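# Slide the wooden crate into the taped bay

## Task

Push or slide the wooden crate along the table until it sits inside the taped bay, never lifting or tipping it; then release it and withdraw both grippers from the crate. It only counts if the crate stays in the bay on its own once the robot lets go.

## Robot and tools

Robot: two 7-joint arms, left_arm and right_arm, each ending in a parallel gripper. Grippers are not open or closed toggles; they take a numeric position and speed.

Frame: every pose in a result is in one common scene frame. The origin lies on the table surface midway between the arms, +z is up, +x runs away from the robot across the table, and left_arm sits on the +y side. The names left and right refer to the arms, not to image sides. Printed hand positions (end_effector_position in metres, end_effector_quat_wxyz) can be off, more so when an arm is stretched far. end_effector_position is the spot between the pads when closed; the gripper's fingers point along its own +z and close along its y. Closed fingertips extend about 19 mm past that point, open ones about 6 mm, and closing pushes the tips roughly 13 mm further out, so keep clearance above the table.

execute_actions takes "actions", a list holding at most one item, plus optional "pictures" (true to get camera images; an empty list always returns images). Forms:
- {"actions": []}: no motion, just current state and pictures.
- A move: {"rows": [...], "steps": n}, n from 12 to 15 (defaults to 15). Each step lasts 1/30 s; row k drives step k, and if rows run out the final row repeats.
- A wait: {"steps": n} with n up to 300, counted from the previous result; time spent composing a reply counts toward it.
A refused call moves nothing.

Each row is one list of 18 numbers, all within -1..1, covering both arms even if only one moves: left_arm first (7 joint numbers, gripper position, gripper speed), then right_arm in the same 9-number layout. Joint order: waist, shoulder, upper arm roll, elbow, forearm roll, wrist pitch, wrist roll.

Joint numbers are offsets, not poses. They are added to the joint angles printed in the most recent result that listed them (before any such result in this scene, or for later calls within a single reply, the reference is the arm's angles when the action begins). They are not cumulative row to row. Scale: 1.0 equals 0.9985 rad for the first four joints and 0.8765 rad for forearm roll, wrist pitch and wrist roll. Therefore an all-zero row is not a pause: it pulls the arm back to those reference angles. Stated joint ranges (rad): waist, upper arm roll, forearm roll, wrist roll -69.115..69.115; shoulder -2.250..2.250; elbow -2.580..2.580; wrist pitch -2.100..2.100. True ends can differ by up to 0.013 rad. Asking for more than 0.013 rad beyond a range end gets the call refused; asking past the real end clips the joint there and the reply reports "joint sent to its limit" (possibly about an earlier action). No such line does not prove there is room left.

Motion limits: each joint target is held within 0.304 rad (first four joints) or 0.266 rad (last three) of the measured angle each step, and if the targets would shift the gripper over 70 mm from where it is, all are scaled back. Joints are speed and acceleration limited and synchronized, so big moves take several calls and the arm may lag its target when a result arrives. Reversing a command makes the joints halt together.

Gripper numbers are absolute: position +1 is fully open (85 mm), 0 is about 41 mm, pads touch near -0.8, and -1 closes until blocked (grip about 190-235 N per pad). Speed -1, 0, +1 gives about 20, 85, 150 mm/s. To keep a gripper as is, repeat its last two numbers; 0 is a real command. position_measured_pct is roughly 50 minus 50 times the actual position (0 = fully open); stopping below 90 short of the target means something is held or blocking, about 90 means the pads met. Fingers that have stopped hold until the position number changes by 0.01 or more, but may re-close toward the request if the object slips. For this task a grip is optional; pushing with closed fingers or the hand side is a natural way to slide the crate. To release, command a position wider than the object.

Timing: the result is captured 12 steps before an action finishes; those steps run while the next reply is being written, and the simulation keeps running during replies. Arms keep tracking the last sent row until they have nearly stopped or a step is HELD.

Result lines: the state line gives each arm's pose; Joint positions and Joint velocities give one block per arm in joint order (rad, rad/s); joint torques are noisy readings with unit-specific offset and scale. "joint command not followed" means a clearance check altered joint targets; the rest of the row ran. HELD marks steps where a row was partly or wholly not sent. MOTOR HOT appears from 60 °C; at 75 °C that arm goes weak and sinks (OVER-TEMPERATURE FAULT). A TORQUE FAULT (contact torque reaching the load limit: 50.7 N m for the first four joints, 31.9 N m for the last three, held weight included) freezes that arm for 10 s and drops the rest of the call.

Other tools: zoom_image {"camera", "region": [x0, y0, x1, y1]} magnifies part of the latest image, region at most 504x504 px; cameras are cam_head_left, cam_head_right, cam_high, cam_left_wrist, cam_right_wrist, all 672x504. show_instructions (no arguments) shows the reference pages. finished_scene {"scene": n} ends and grades the current scene irreversibly. Replying with no tool call ends everything.

Avoid: lifting or tipping the crate, shoving it off the table, knocking anything off, hard pushes or slams, the arms colliding or pressing on each other, and leaving a gripper inside or touching the crate at the end. Loose objects may occasionally get a small external nudge, so check the crate is still in the bay before finishing.

Each tool is called after "Call:" by a JSON object that holds its "op" and its "data".

Reference images:

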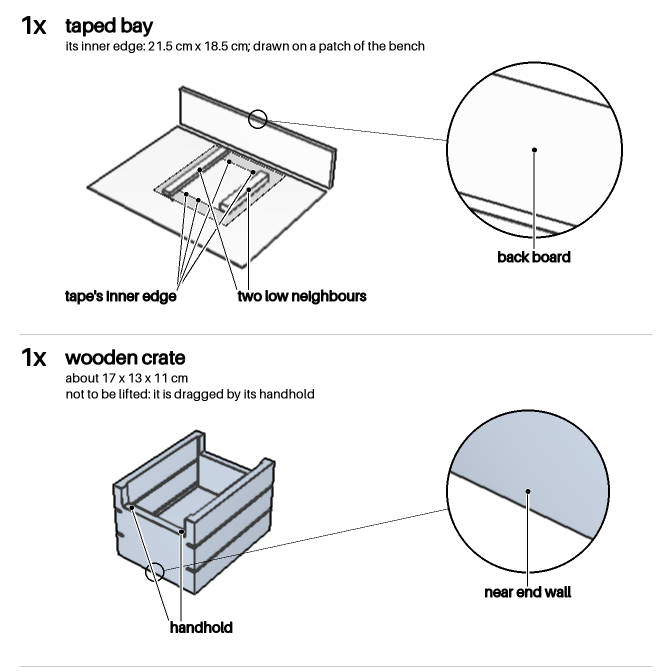

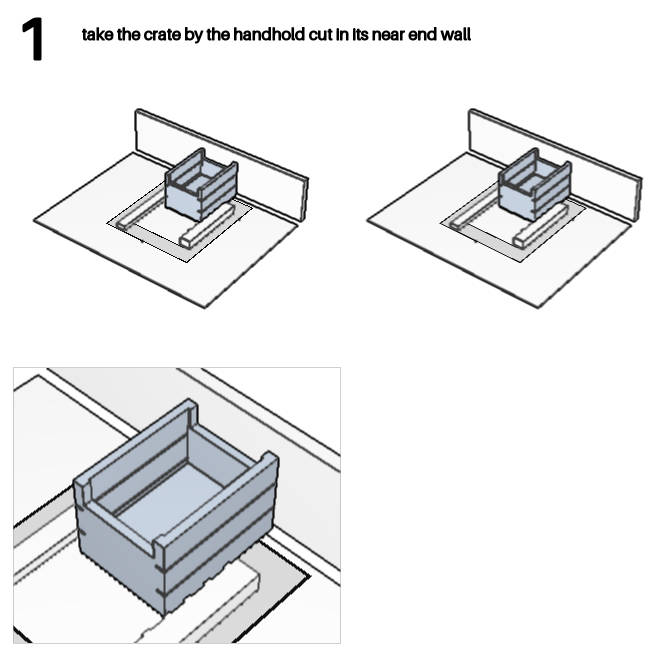

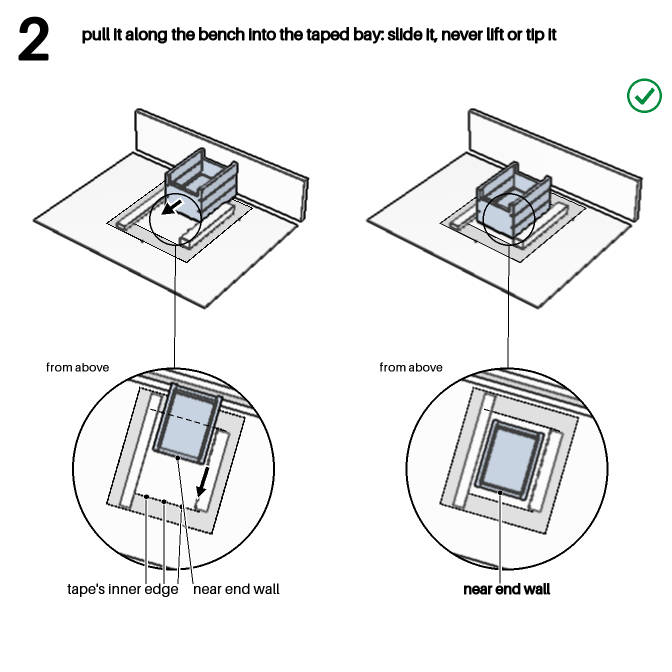

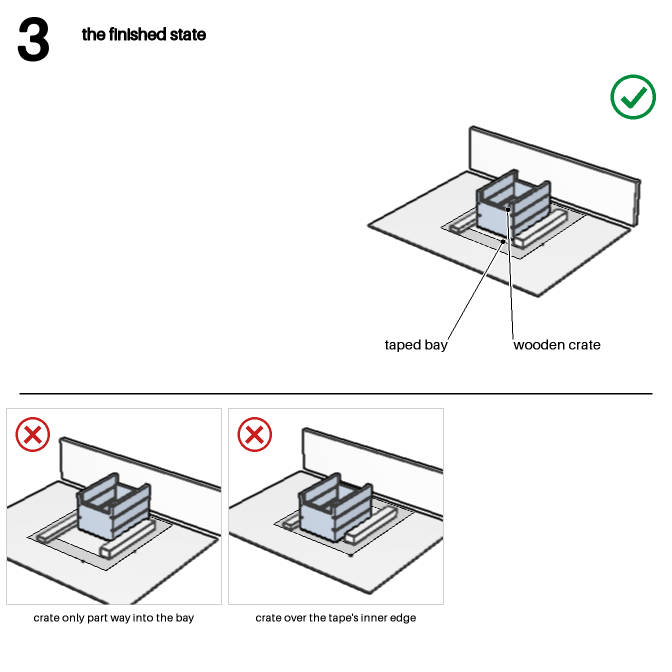

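## Session

Call:
{"op": "execute_actions", "data": {"actions": []}}

Scene clock: 0.00 s of 4200.00 s.
left_arm: end_effector_position=(+0.1124, +0.1939, +0.2491) position_measured_pct=0.0 end_effector_quat_wxyz=(+0.627, +0.278, -0.715, -0.137) | right_arm: end_effector_position=(+0.5892, -0.4323, +0.1423) position_measured_pct=0.0 end_effector_quat_wxyz=(+0.184, +0.692, +0.633, +0.293)
Joint positions: left_arm=[ 0.514  0.779 -0.389  1.981  0.439  1.882  2.081] | right_arm=[ 0.717  0.641 -0.418  1.876 -1.118  0.145  1.405]
Joint velocities: left_arm=[-0.001 -0.001  0.     0.     0.001 -0.     0.   ] | right_arm=[ 0.001  0.     0.001  0.    -0.001 -0.    -0.   ]
Joint torques (N m, as the joint torque sensors report them, + toward a larger angle): no reading

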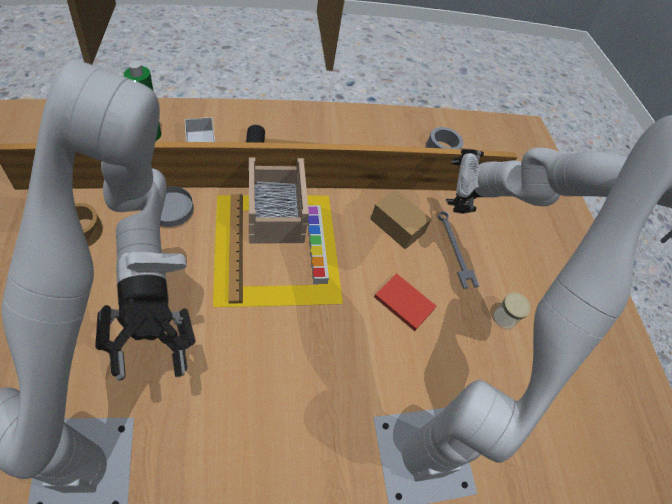

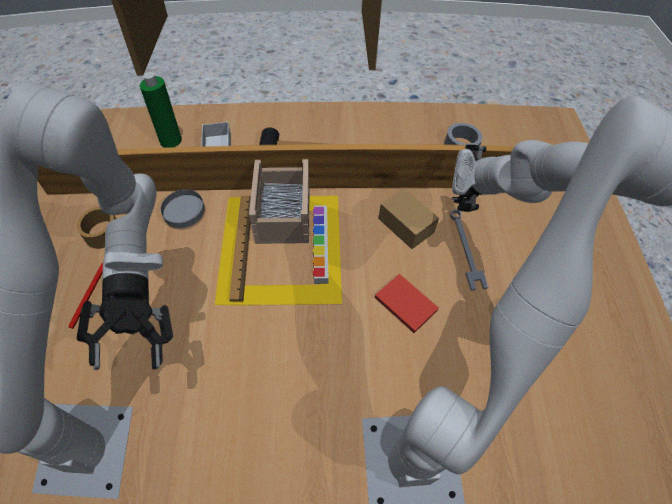

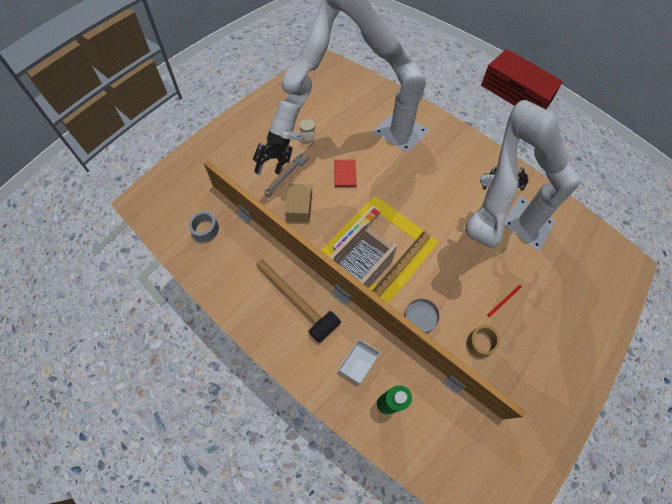

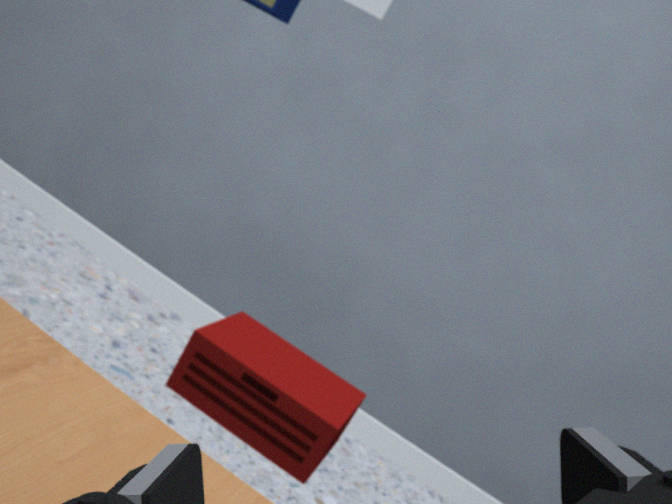

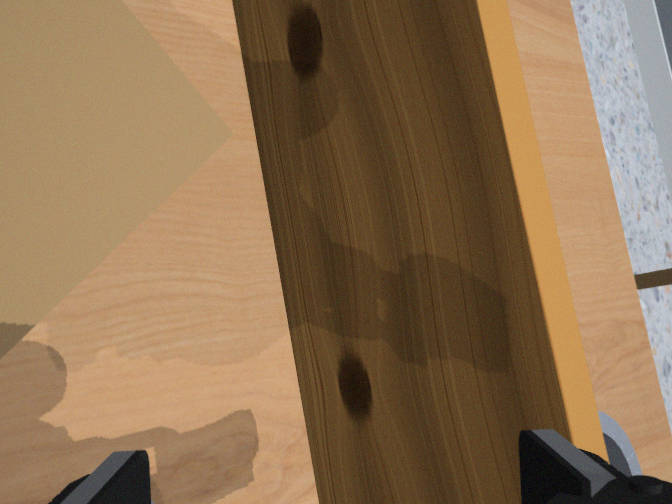

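Call:
{"op": "execute_actions", "data": {"actions": [{"rows":[[0.089,-0.097,0.39,-0.779,-0.5,-0.713,0.1,1,0,0,0,0,0,0,0,0,1,0]]}]}}

Call:
{"op": "execute_actions", "data": {"actions": [{"steps":60}], "pictures": true}}

Scene clock: 5.77 s of 4200.00 s.
left_arm: end_effector_position=(+0.1152, +0.1958, +0.2446) position_measured_pct=0.0 end_effector_quat_wxyz=(-0.614, -0.266, +0.729, +0.143) | right_arm: end_effector_position=(+0.5892, -0.4323, +0.1423) position_measured_pct=0.0 end_effector_quat_wxyz=(+0.184, +0.692, +0.633, +0.293)
Joint positions: left_arm=[ 0.52   0.772 -0.374  1.964  0.425  1.868  2.086] | right_arm=[ 0.717  0.641 -0.418  1.876 -1.118  0.145  1.405]
Joint velocities: left_arm=[ 0.128 -0.147  0.392 -0.408 -0.348 -0.345  0.113] | right_arm=[ 0.002  0.    -0.     0.002 -0.     0.    -0.001]
Joint torques (N m, as the joint torque sensors report them, + toward a larger angle): left_arm=[  1.71 -15.52  -0.34  -1.4   -0.42   2.62   0.32] | right_arm=[  0.15 -18.72  -3.34  -6.76  -0.2    0.24   0.11]
Steps of this call (steps 1 to 90: nothing new was sent; then 2.67 s passed at rest; steps 91 to 93: the first 3 steps of this action). Readings (joint positions | what the end effector reports):
91: left_arm=[0.514 0.778 -0.389 1.980 0.438 1.881 2.081] | right_arm=[0.717 0.641 -0.418 1.876 -1.118 0.145 1.405] | left_arm position_measured_pct=0.0 | right_arm position_measured_pct=0.0
92: left_arm=[0.516 0.776 -0.384 1.975 0.434 1.877 2.083] | right_arm=[0.717 0.641 -0.418 1.876 -1.118 0.145 1.405] | left_arm position_measured_pct=0.0 | right_arm position_measured_pct=0.0
93: the state above

Scene clock: 7.77 s of 4200.00 s.
left_arm: end_effector_position=(+0.4738, +0.0232, +0.2028) position_measured_pct=0.0 end_effector_quat_wxyz=(-0.001, +0.003, +1.000, +0.000) | right_arm: end_effector_position=(+0.5892, -0.4323, +0.1423) position_measured_pct=0.0 end_effector_quat_wxyz=(+0.184, +0.692, +0.633, +0.293)
Joint positions: left_arm=[0.603 0.682 0.    1.204 0.001 1.257 2.169] | right_arm=[ 0.717  0.641 -0.418  1.876 -1.118  0.145  1.405]
Joint velocities: left_arm=[-0.001  0.001  0.001  0.     0.    -0.001 -0.   ] | right_arm=[-0.     0.     0.001 -0.001 -0.    -0.     0.001]
Joint torques (N m, as the joint torque sensors report them, + toward a larger angle): left_arm=[  0.45 -20.68  -0.66  -7.76  -0.29  -0.15   0.23] | right_arm=[  0.13 -18.64  -3.22  -6.75  -0.17   0.16   0.17]
Kept back: nothing.
Steps of this call (steps 1 to 12: the last 12 steps of your previous action; steps 13 to 45: the robot went on to your last target; steps 46 to 60: nothing new was sent). Readings (joint positions | what the end effector reports):
1: left_arm=[0.525 0.766 -0.358 1.948 0.410 1.854 2.090] | right_arm=[0.717 0.641 -0.418 1.876 -1.118 0.145 1.405] | left_arm position_measured_pct=0.0 | right_arm position_measured_pct=0.0
2: left_arm=[0.531 0.759 -0.336 1.926 0.391 1.835 2.096] | right_arm=[0.717 0.641 -0.418 1.876 -1.118 0.145 1.405] | left_arm position_measured_pct=0.0 | right_arm position_measured_pct=0.0
4: left_arm=[0.547 0.741 -0.275 1.865 0.338 1.782 2.113] | right_arm=[0.717 0.641 -0.418 1.876 -1.118 0.145 1.405] | left_arm position_measured_pct=0.0 | right_arm position_measured_pct=0.0
8: left_arm=[0.570 0.717 -0.161 1.735 0.224 1.667 2.137] | right_arm=[0.717 0.641 -0.418 1.876 -1.118 0.145 1.405] | left_arm position_measured_pct=0.0 | right_arm position_measured_pct=0.0
60: the state above
All arms were judged still, so your last target was given up. Only a new action makes them travel on or press farther. Fingers that are still opening or closing keep moving.

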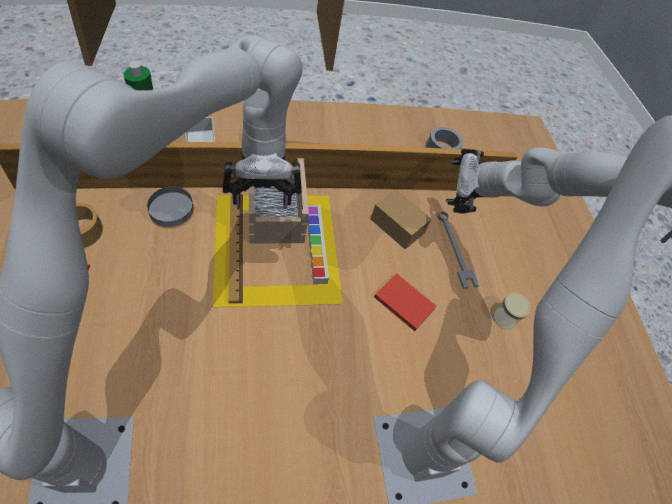

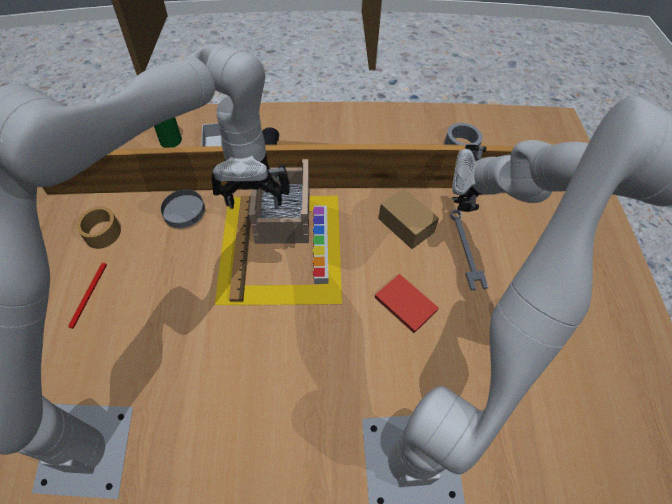

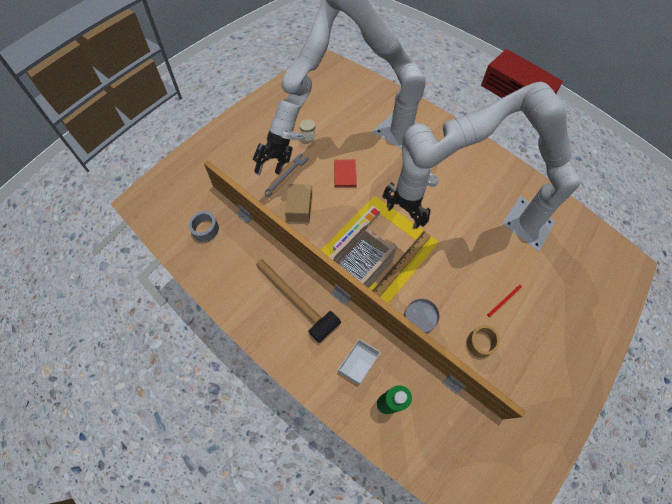

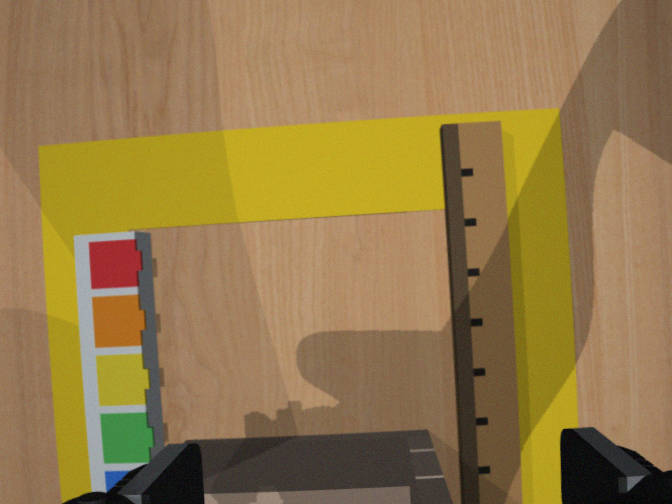

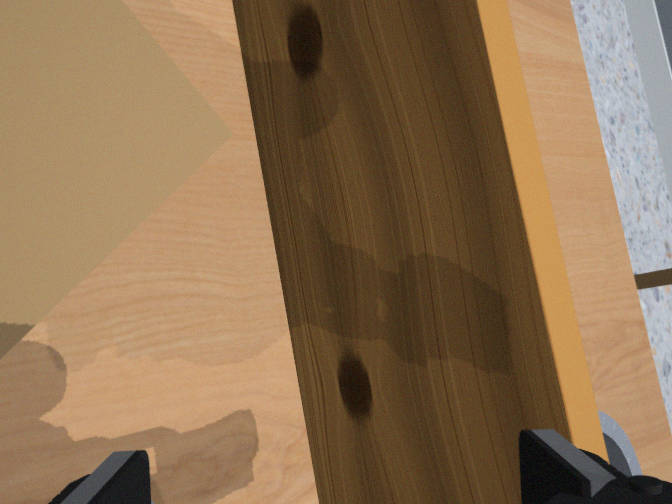

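Call:
{"op": "execute_actions", "data": {"actions": [{"rows":[[-0.038,0.08,0,-0.25,0,0.071,0.036,0.2,0,0,0,0,0,0,0,0,1,0],[-0.038,0.08,0,-0.25,0,0.071,0.036,0.2,0,0,0,0,0,0,0,0,1,0],[-0.038,0.08,0,-0.25,0,0.071,0.036,0.2,0,0,0,0,0,0,0,0,1,0],[-0.038,0.08,0,-0.25,0,0.071,0.036,0.2,0,0,0,0,0,0,0,0,1,0],[-0.038,0.08,0,-0.25,0,0.071,0.036,0.2,0,0,0,0,0,0,0,0,1,0],[-0.038,0.08,0,-0.25,0,0.071,0.036,0.2,0,0,0,0,0,0,0,0,1,0],[-0.038,0.237,0,-0.301,0,0.071,0.036,0.2,0,0,0,0,0,0,0,0,1,0]]}]}}

Call:
{"op": "execute_actions", "data": {"actions": [{"steps":40}], "pictures": true}}

Scene clock: 9.73 s of 4200.00 s.
left_arm: end_effector_position=(+0.4788, +0.0215, +0.2039) position_measured_pct=2.4 end_effector_quat_wxyz=(+0.001, +0.001, +1.000, -0.002) | right_arm: end_effector_position=(+0.5892, -0.4323, +0.1423) position_measured_pct=0.0 end_effector_quat_wxyz=(+0.184, +0.692, +0.633, +0.293)
Joint positions: left_arm=[0.6   0.689 0.001 1.186 0.001 1.262 2.171] | right_arm=[ 0.717  0.641 -0.418  1.876 -1.118  0.145  1.405]
Joint velocities: left_arm=[-0.065  0.152  0.003 -0.407  0.002  0.101  0.05 ] | right_arm=[ 0.001  0.    -0.001  0.001 -0.001 -0.     0.002]
Joint torques (N m, as the joint torque sensors report them, + toward a larger angle): left_arm=[ -0.85 -20.83  -0.6   -9.4   -0.34  -0.51   0.4 ] | right_arm=[  0.19 -18.48  -3.05  -6.77  -0.22   0.2    0.05]
Steps of this call (steps 1 to 56: nothing new was sent; steps 57 to 59: the first 3 steps of this action). Readings (joint positions | what the end effector reports):
57: left_arm=[0.602 0.683 0.000 1.203 0.001 1.258 2.169] | right_arm=[0.717 0.641 -0.418 1.876 -1.118 0.145 1.405] | left_arm position_measured_pct=0.0 | right_arm position_measured_pct=0.0
58: left_arm=[0.601 0.685 0.000 1.197 0.001 1.259 2.169] | right_arm=[0.717 0.641 -0.418 1.876 -1.118 0.145 1.405] | left_arm position_measured_pct=0.4 | right_arm position_measured_pct=0.0
59: the state above

Scene clock: 11.07 s of 4200.00 s.
left_arm: end_effector_position=(+0.5499, +0.0001, +0.1507) position_measured_pct=40.1 end_effector_quat_wxyz=(-0.000, -0.031, +1.000, -0.000) | right_arm: end_effector_position=(+0.5892, -0.4323, +0.1423) position_measured_pct=0.0 end_effector_quat_wxyz=(+0.184, +0.692, +0.633, +0.293)
Joint positions: left_arm=[0.565 0.919 0.    0.903 0.001 1.319 2.2  ] | right_arm=[ 0.717  0.641 -0.418  1.876 -1.118  0.145  1.405]
Joint velocities: left_arm=[-0.001  0.    -0.     0.    -0.001 -0.     0.   ] | right_arm=[-0.     0.     0.002  0.001 -0.    -0.     0.001]
Joint torques (N m, as the joint torque sensors report them, + toward a larger angle): left_arm=[ -0.05 -24.51  -0.27  -8.12  -0.45  -0.26   0.35] | right_arm=[  0.34 -18.65  -3.17  -6.68  -0.11   0.18   0.12]
Kept back: nothing.
Steps of this call (steps 1 to 12: the last 12 steps of your previous action; steps 13 to 30: the robot went on to your last target; steps 31 to 40: nothing new was sent). Readings (joint positions | what the end effector reports):
1: left_arm=[0.597 0.695 0.001 1.170 0.001 1.266 2.173] | right_arm=[0.717 0.641 -0.418 1.876 -1.118 0.145 1.405] | left_arm position_measured_pct=4.8 | right_arm position_measured_pct=0.0
2: left_arm=[0.594 0.703 0.001 1.148 0.001 1.271 2.175] | right_arm=[0.717 0.641 -0.418 1.876 -1.118 0.145 1.405] | left_arm position_measured_pct=7.1 | right_arm position_measured_pct=0.0
4: left_arm=[0.584 0.724 0.001 1.086 0.001 1.287 2.183] | right_arm=[0.717 0.641 -0.418 1.876 -1.118 0.145 1.405] | left_arm position_measured_pct=13.1 | right_arm position_measured_pct=0.0
8: left_arm=[0.571 0.813 -0.000 0.965 0.001 1.308 2.195] | right_arm=[0.717 0.641 -0.418 1.876 -1.118 0.145 1.405] | left_arm position_measured_pct=25.0 | right_arm position_measured_pct=0.0
40: the state above
All arms were judged still, so your last target was given up. Only a new action makes them travel on or press farther. Fingers that are still opening or closing keep moving.

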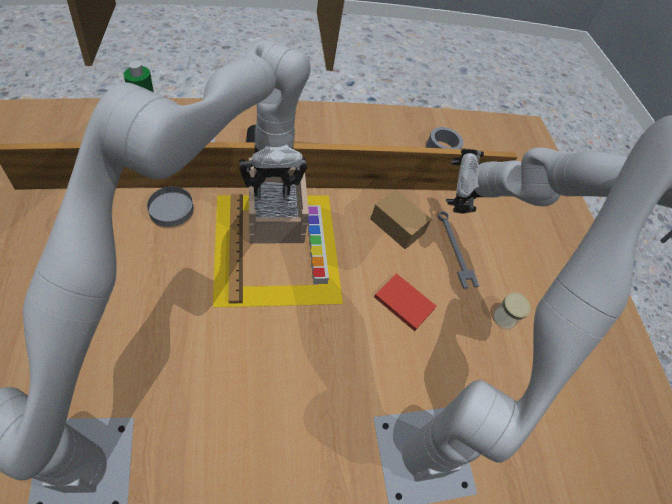

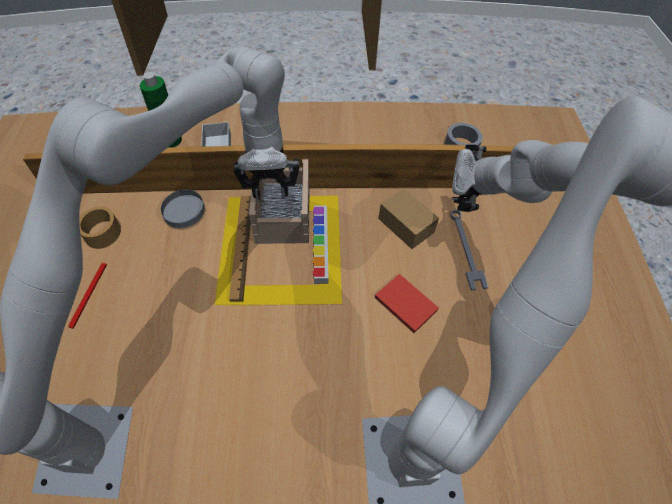

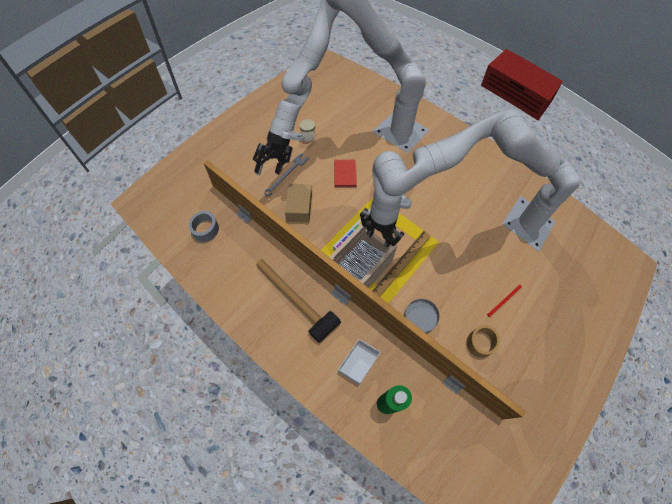

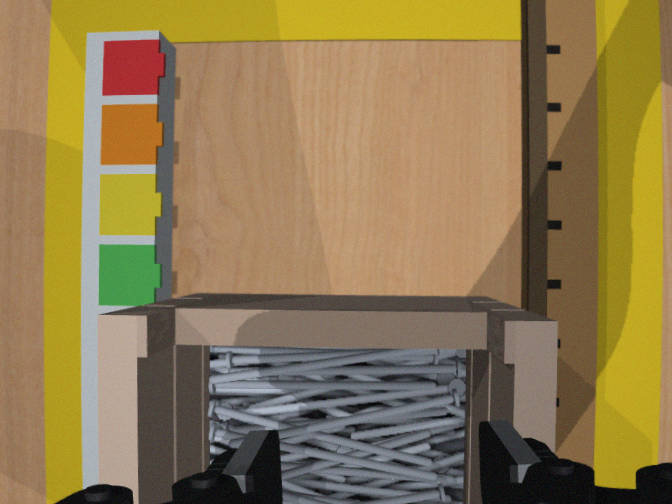

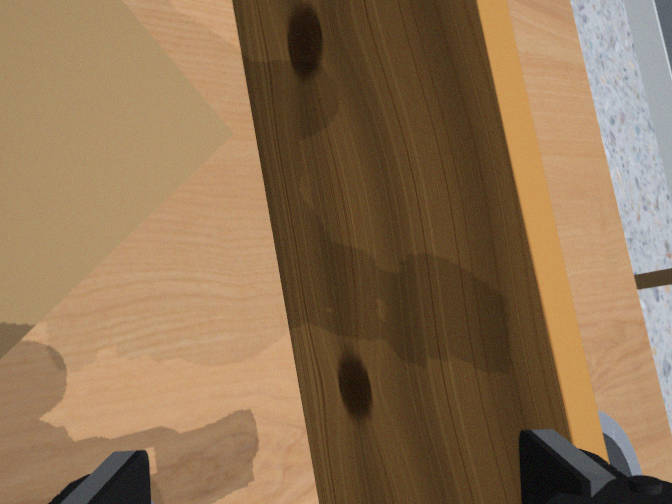

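Call:
{"op": "execute_actions", "data": {"actions": [{"rows":[[0.014,0,0,0,0,0,0.016,-0.3,0,0,0,0,0,0,0,0,1,0],[0.014,0,0,0,0,0,0.016,-0.3,0,0,0,0,0,0,0,0,1,0],[0.014,0,0,0,0,0,0.016,-0.3,0,0,0,0,0,0,0,0,1,0],[0.014,0,0,0,0,0,0.016,-0.3,0,0,0,0,0,0,0,0,1,0],[0.014,0,0,0,0,0,0.016,-0.3,0,0,0,0,0,0,0,0,1,0],[0.014,0,0,0,0,0,0.016,-0.3,0,0,0,0,0,0,0,0,1,0],[0.014,0.03,0,0.02,0,-0.056,0.016,-0.3,0,0,0,0,0,0,0,0,1,0],[0.014,0.03,0,0.02,0,-0.056,0.016,-0.3,0,0,0,0,0,0,0,0,1,0],[0.014,0.06,0,0.04,0,-0.112,0.016,-0.3,0,0,0,0,0,0,0,0,1,0],[0.014,0.06,0,0.04,0,-0.112,0.016,-0.3,0,0,0,0,0,0,0,0,1,0],[0.014,0.089,0,0.06,0,-0.169,0.016,-0.3,0,0,0,0,0,0,0,0,1,0]]}]}}

Call:
{"op": "execute_actions", "data": {"actions": [{"steps":30}], "pictures": true}}

Scene clock: 12.47 s of 4200.00 s.
left_arm: end_effector_position=(+0.5460, -0.0055, +0.1507) position_measured_pct=42.1 end_effector_quat_wxyz=(+0.000, -0.031, +1.000, +0.000) | right_arm: end_effector_position=(+0.5892, -0.4323, +0.1423) position_measured_pct=0.0 end_effector_quat_wxyz=(+0.184, +0.692, +0.633, +0.293)
Joint positions: left_arm=[ 0.576  0.919 -0.001  0.903  0.     1.319  2.211] | right_arm=[ 0.717  0.641 -0.418  1.876 -1.118  0.145  1.405]
Joint velocities: left_arm=[ 0.094 -0.002  0.06   0.001  0.046  0.002  0.121] | right_arm=[-0.     0.     0.001 -0.001  0.    -0.     0.   ]
Joint torques (N m, as the joint torque sensors report them, + toward a larger angle): left_arm=[ -3.26 -24.33  -1.8   -7.43  -0.63   0.04   0.09] | right_arm=[  0.24 -18.53  -3.16  -6.77  -0.08   0.21   0.23]
Steps of this call (steps 1 to 39: nothing new was sent; steps 40 to 42: the first 3 steps of this action). Readings (joint positions | what the end effector reports):
40: left_arm=[0.566 0.919 -0.000 0.903 0.000 1.319 2.201] | right_arm=[0.717 0.641 -0.418 1.876 -1.118 0.145 1.405] | left_arm position_measured_pct=40.1 | right_arm position_measured_pct=0.0
41: left_arm=[0.571 0.919 -0.002 0.903 -0.001 1.319 2.206] | right_arm=[0.717 0.641 -0.418 1.876 -1.118 0.145 1.405] | left_arm position_measured_pct=40.5 | right_arm position_measured_pct=0.0
42: the state above

Scene clock: 13.47 s of 4200.00 s.
left_arm: end_effector_position=(+0.5500, -0.0116, +0.0767) position_measured_pct=65.1 end_effector_quat_wxyz=(+0.000, -0.031, +1.000, -0.001) | right_arm: end_effector_position=(+0.5892, -0.4323, +0.1423) position_measured_pct=0.0 end_effector_quat_wxyz=(+0.184, +0.692, +0.633, +0.293)
Joint positions: left_arm=[0.579 1.007 0.001 0.962 0.001 1.171 2.214] | right_arm=[ 0.717  0.641 -0.418  1.876 -1.118  0.145  1.405]
Joint velocities: left_arm=[ 0.001  0.001 -0.001 -0.     0.     0.     0.   ] | right_arm=[-0.001  0.    -0.     0.001 -0.001 -0.    -0.002]
Joint torques (N m, as the joint torque sensors report them, + toward a larger angle): left_arm=[ -0.27 -24.17  -0.76  -7.09  -0.28  -0.18   0.34] | right_arm=[  0.31 -18.65  -3.14  -6.94  -0.25   0.11   0.05]
Kept back: nothing.
Steps of this call (steps 1 to 12: the last 12 steps of your previous action; steps 13 to 30: the robot went on to your last target). Readings (joint positions | what the end effector reports):
1: left_arm=[0.578 0.919 0.001 0.903 0.001 1.319 2.213] | right_arm=[0.717 0.641 -0.418 1.876 -1.118 0.145 1.405] | left_arm position_measured_pct=44.4 | right_arm position_measured_pct=0.0
2: left_arm=[0.578 0.919 0.001 0.903 0.001 1.319 2.214] | right_arm=[0.717 0.641 -0.418 1.876 -1.118 0.145 1.405] | left_arm position_measured_pct=47.2 | right_arm position_measured_pct=0.0
4: left_arm=[0.578 0.920 0.000 0.903 0.001 1.318 2.214] | right_arm=[0.717 0.641 -0.418 1.876 -1.118 0.145 1.405] | left_arm position_measured_pct=53.2 | right_arm position_measured_pct=0.0
8: left_arm=[0.578 0.966 0.000 0.933 0.001 1.244 2.214] | right_arm=[0.717 0.641 -0.418 1.876 -1.118 0.145 1.405] | left_arm position_measured_pct=63.1 | right_arm position_measured_pct=0.0
30: the state above
All arms were judged still, so your last target was given up. Only a new action makes them travel on or press farther. Fingers that are still opening or closing keep moving.

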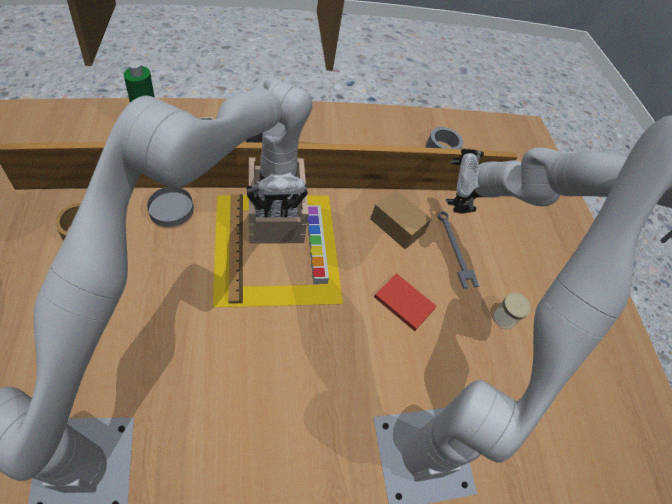

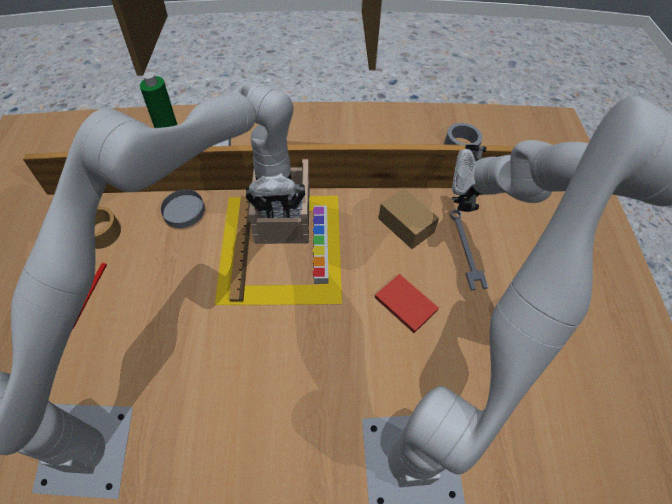

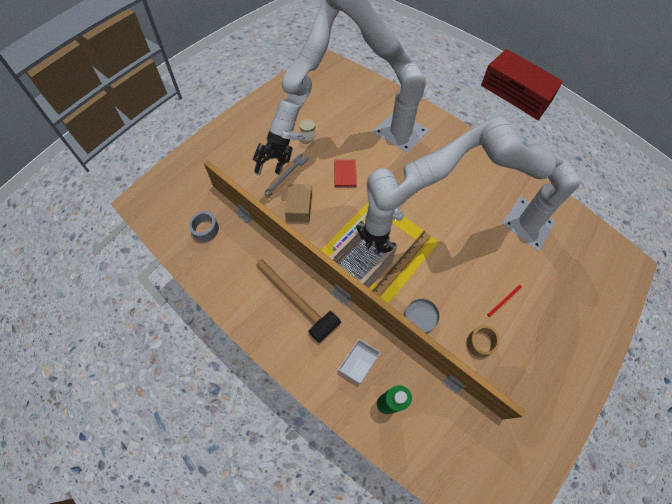

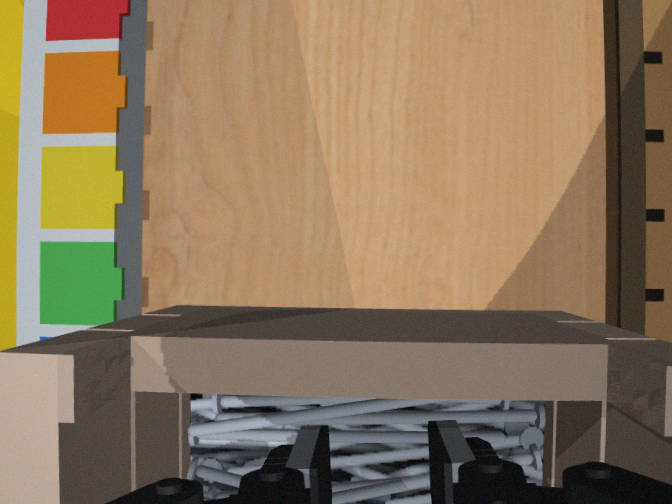

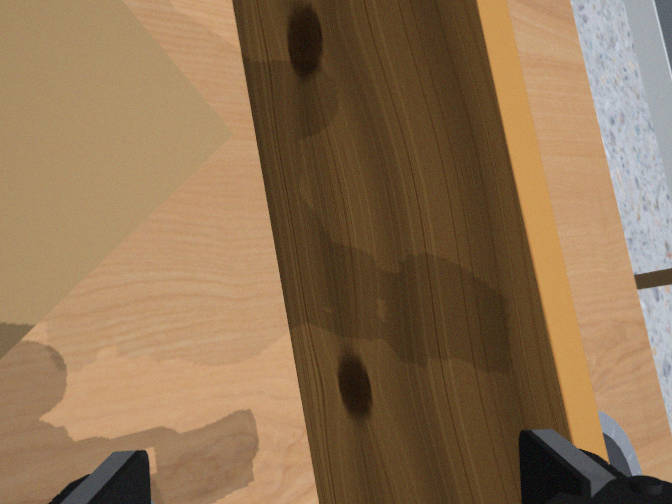

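Call:
{"op": "execute_actions", "data": {"actions": [{"rows":[[0.003,-0.005,0,0.012,0,-0.008,0.003,-0.3,0,0,0,0,0,0,0,0,1,0],[0.005,-0.009,0,0.021,0,-0.014,0.006,-0.3,0,0,0,0,0,0,0,0,1,0],[0.007,-0.013,0,0.03,0,-0.02,0.008,-0.3,0,0,0,0,0,0,0,0,1,0],[0.009,-0.017,0,0.04,0,-0.026,0.01,-0.3,0,0,0,0,0,0,0,0,1,0],[0.011,-0.021,0,0.049,0,-0.032,0.013,-0.3,0,0,0,0,0,0,0,0,1,0],[0.014,-0.026,0,0.06,0,-0.039,0.016,-0.3,0,0,0,0,0,0,0,0,1,0],[0.018,-0.032,0,0.074,0,-0.048,0.02,-0.3,0,0,0,0,0,0,0,0,1,0],[0.022,-0.039,0,0.09,0,-0.058,0.025,-0.3,0,0,0,0,0,0,0,0,1,0],[0.026,-0.046,0,0.107,0,-0.069,0.03,-0.3,0,0,0,0,0,0,0,0,1,0],[0.03,-0.053,0,0.123,0,-0.08,0.034,-0.3,0,0,0,0,0,0,0,0,1,0],[0.034,-0.06,0,0.14,0,-0.091,0.039,-0.3,0,0,0,0,0,0,0,0,1,0],[0.038,-0.067,0,0.156,0,-0.101,0.044,-0.3,0,0,0,0,0,0,0,0,1,0],[0.042,-0.074,0,0.173,0,-0.112,0.048,-0.3,0,0,0,0,0,0,0,0,1,0],[0.047,-0.082,0,0.19,0,-0.123,0.053,-0.3,0,0,0,0,0,0,0,0,1,0],[0.051,-0.089,0,0.206,0,-0.133,0.058,-0.3,0,0,0,0,0,0,0,0,1,0]]}]}}

Call:
{"op": "execute_actions", "data": {"actions": [{"steps":25}], "pictures": true}}

Scene clock: 14.77 s of 4200.00 s.
left_arm: end_effector_position=(+0.5469, -0.0123, +0.0776) position_measured_pct=65.1 end_effector_quat_wxyz=(+0.001, -0.031, +1.000, -0.001) | right_arm: end_effector_position=(+0.5892, -0.4323, +0.1424) position_measured_pct=0.0 end_effector_quat_wxyz=(+0.184, +0.692, +0.633, +0.293)
Joint positions: left_arm=[0.583 0.999 0.    0.977 0.001 1.163 2.217] | right_arm=[ 0.717  0.641 -0.418  1.876 -1.118  0.145  1.405]
Joint velocities: left_arm=[ 0.057 -0.112  0.009  0.24   0.006 -0.14   0.062] | right_arm=[-0.001  0.001  0.001 -0.001  0.    -0.    -0.002]
Joint torques (N m, as the joint torque sensors report them, + toward a larger angle): left_arm=[ -0.34 -23.84  -0.31  -7.41  -0.07  -0.03   0.35] | right_arm=[  0.43 -18.69  -3.12  -6.73  -0.05   0.18   0.12]
Steps of this call (steps 1 to 36: nothing new was sent; steps 37 to 39: the first 3 steps of this action). Readings (joint positions | what the end effector reports):
37: left_arm=[0.580 1.006 0.000 0.963 0.001 1.170 2.214] | right_arm=[0.717 0.641 -0.418 1.876 -1.118 0.145 1.405] | left_arm position_measured_pct=65.1 | right_arm position_measured_pct=0.0
38: left_arm=[0.581 1.002 0.000 0.969 0.001 1.167 2.215] | right_arm=[0.717 0.641 -0.418 1.876 -1.118 0.145 1.405] | left_arm position_measured_pct=65.1 | right_arm position_measured_pct=0.0
39: the state above

Scene clock: 15.60 s of 4200.00 s.
left_arm: end_effector_position=(+0.5025, -0.0151, +0.0753) position_measured_pct=65.1 end_effector_quat_wxyz=(+0.003, -0.032, +0.999, -0.002) | right_arm: end_effector_position=(+0.5892, -0.4323, +0.1424) position_measured_pct=0.0 end_effector_quat_wxyz=(+0.184, +0.692, +0.633, +0.293)
Joint positions: left_arm=[ 0.629  0.917 -0.001  1.166 -0.     1.052  2.265] | right_arm=[ 0.717  0.641 -0.418  1.876 -1.118  0.145  1.405]
Joint velocities: left_arm=[ 0.002 -0.002 -0.001  0.001  0.001 -0.     0.   ] | right_arm=[ 0.001 -0.001  0.002  0.001  0.    -0.     0.   ]
Joint torques (N m, as the joint torque sensors report them, + toward a larger angle): left_arm=[  1.47 -23.13   0.83  -5.02   0.3    0.87   0.43] | right_arm=[  0.29 -18.56  -3.25  -6.76  -0.11   0.12   0.13]
Kept back: nothing.
Steps of this call (steps 1 to 12: the last 12 steps of your previous action; steps 13 to 25: the robot went on to your last target). Readings (joint positions | what the end effector reports):
1: left_arm=[0.585 0.995 0.000 0.985 0.001 1.158 2.219] | right_arm=[0.717 0.641 -0.418 1.876 -1.118 0.145 1.405] | left_arm position_measured_pct=65.1 | right_arm position_measured_pct=0.0
2: left_arm=[0.587 0.991 0.001 0.994 0.001 1.153 2.221] | right_arm=[0.717 0.641 -0.418 1.876 -1.118 0.145 1.405] | left_arm position_measured_pct=65.1 | right_arm position_measured_pct=0.0
4: left_arm=[0.591 0.984 0.000 1.013 0.001 1.142 2.226] | right_arm=[0.717 0.641 -0.418 1.876 -1.118 0.145 1.405] | left_arm position_measured_pct=65.1 | right_arm position_measured_pct=0.0
8: left_arm=[0.603 0.961 -0.001 1.063 -0.001 1.110 2.239] | right_arm=[0.717 0.641 -0.418 1.876 -1.118 0.145 1.405] | left_arm position_measured_pct=65.1 | right_arm position_measured_pct=0.0
25: the state above

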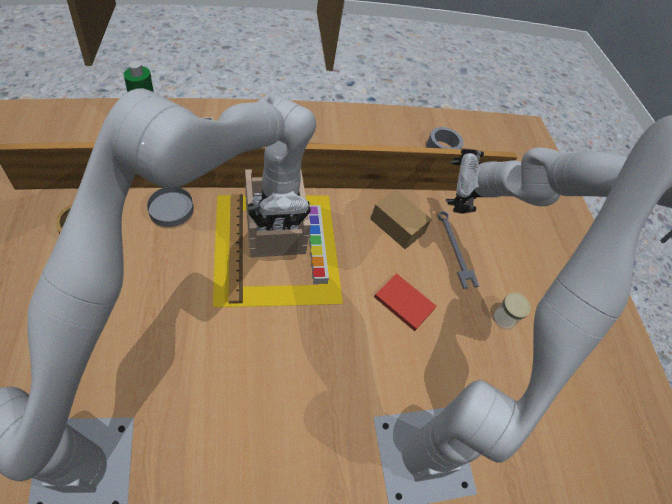

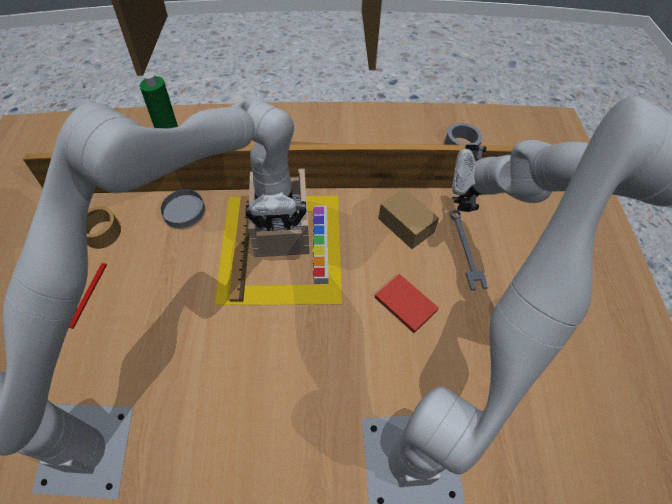

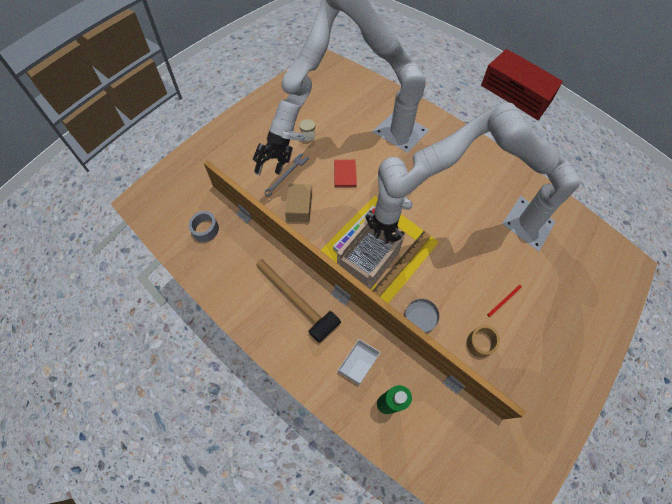

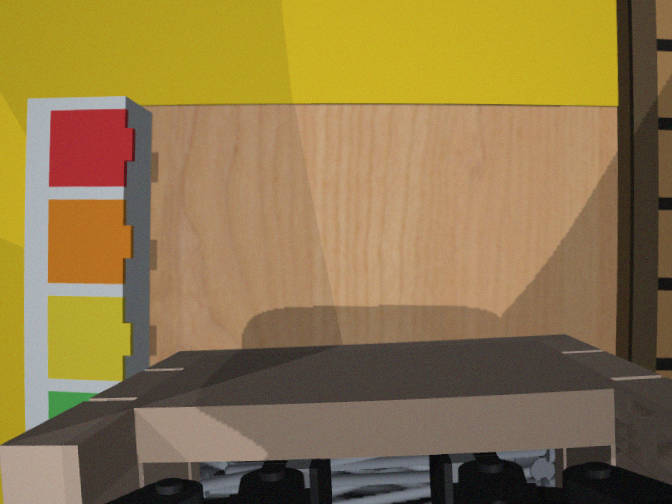

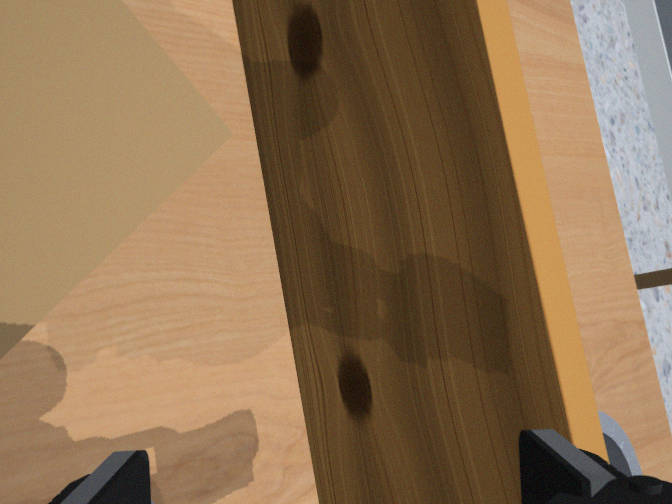

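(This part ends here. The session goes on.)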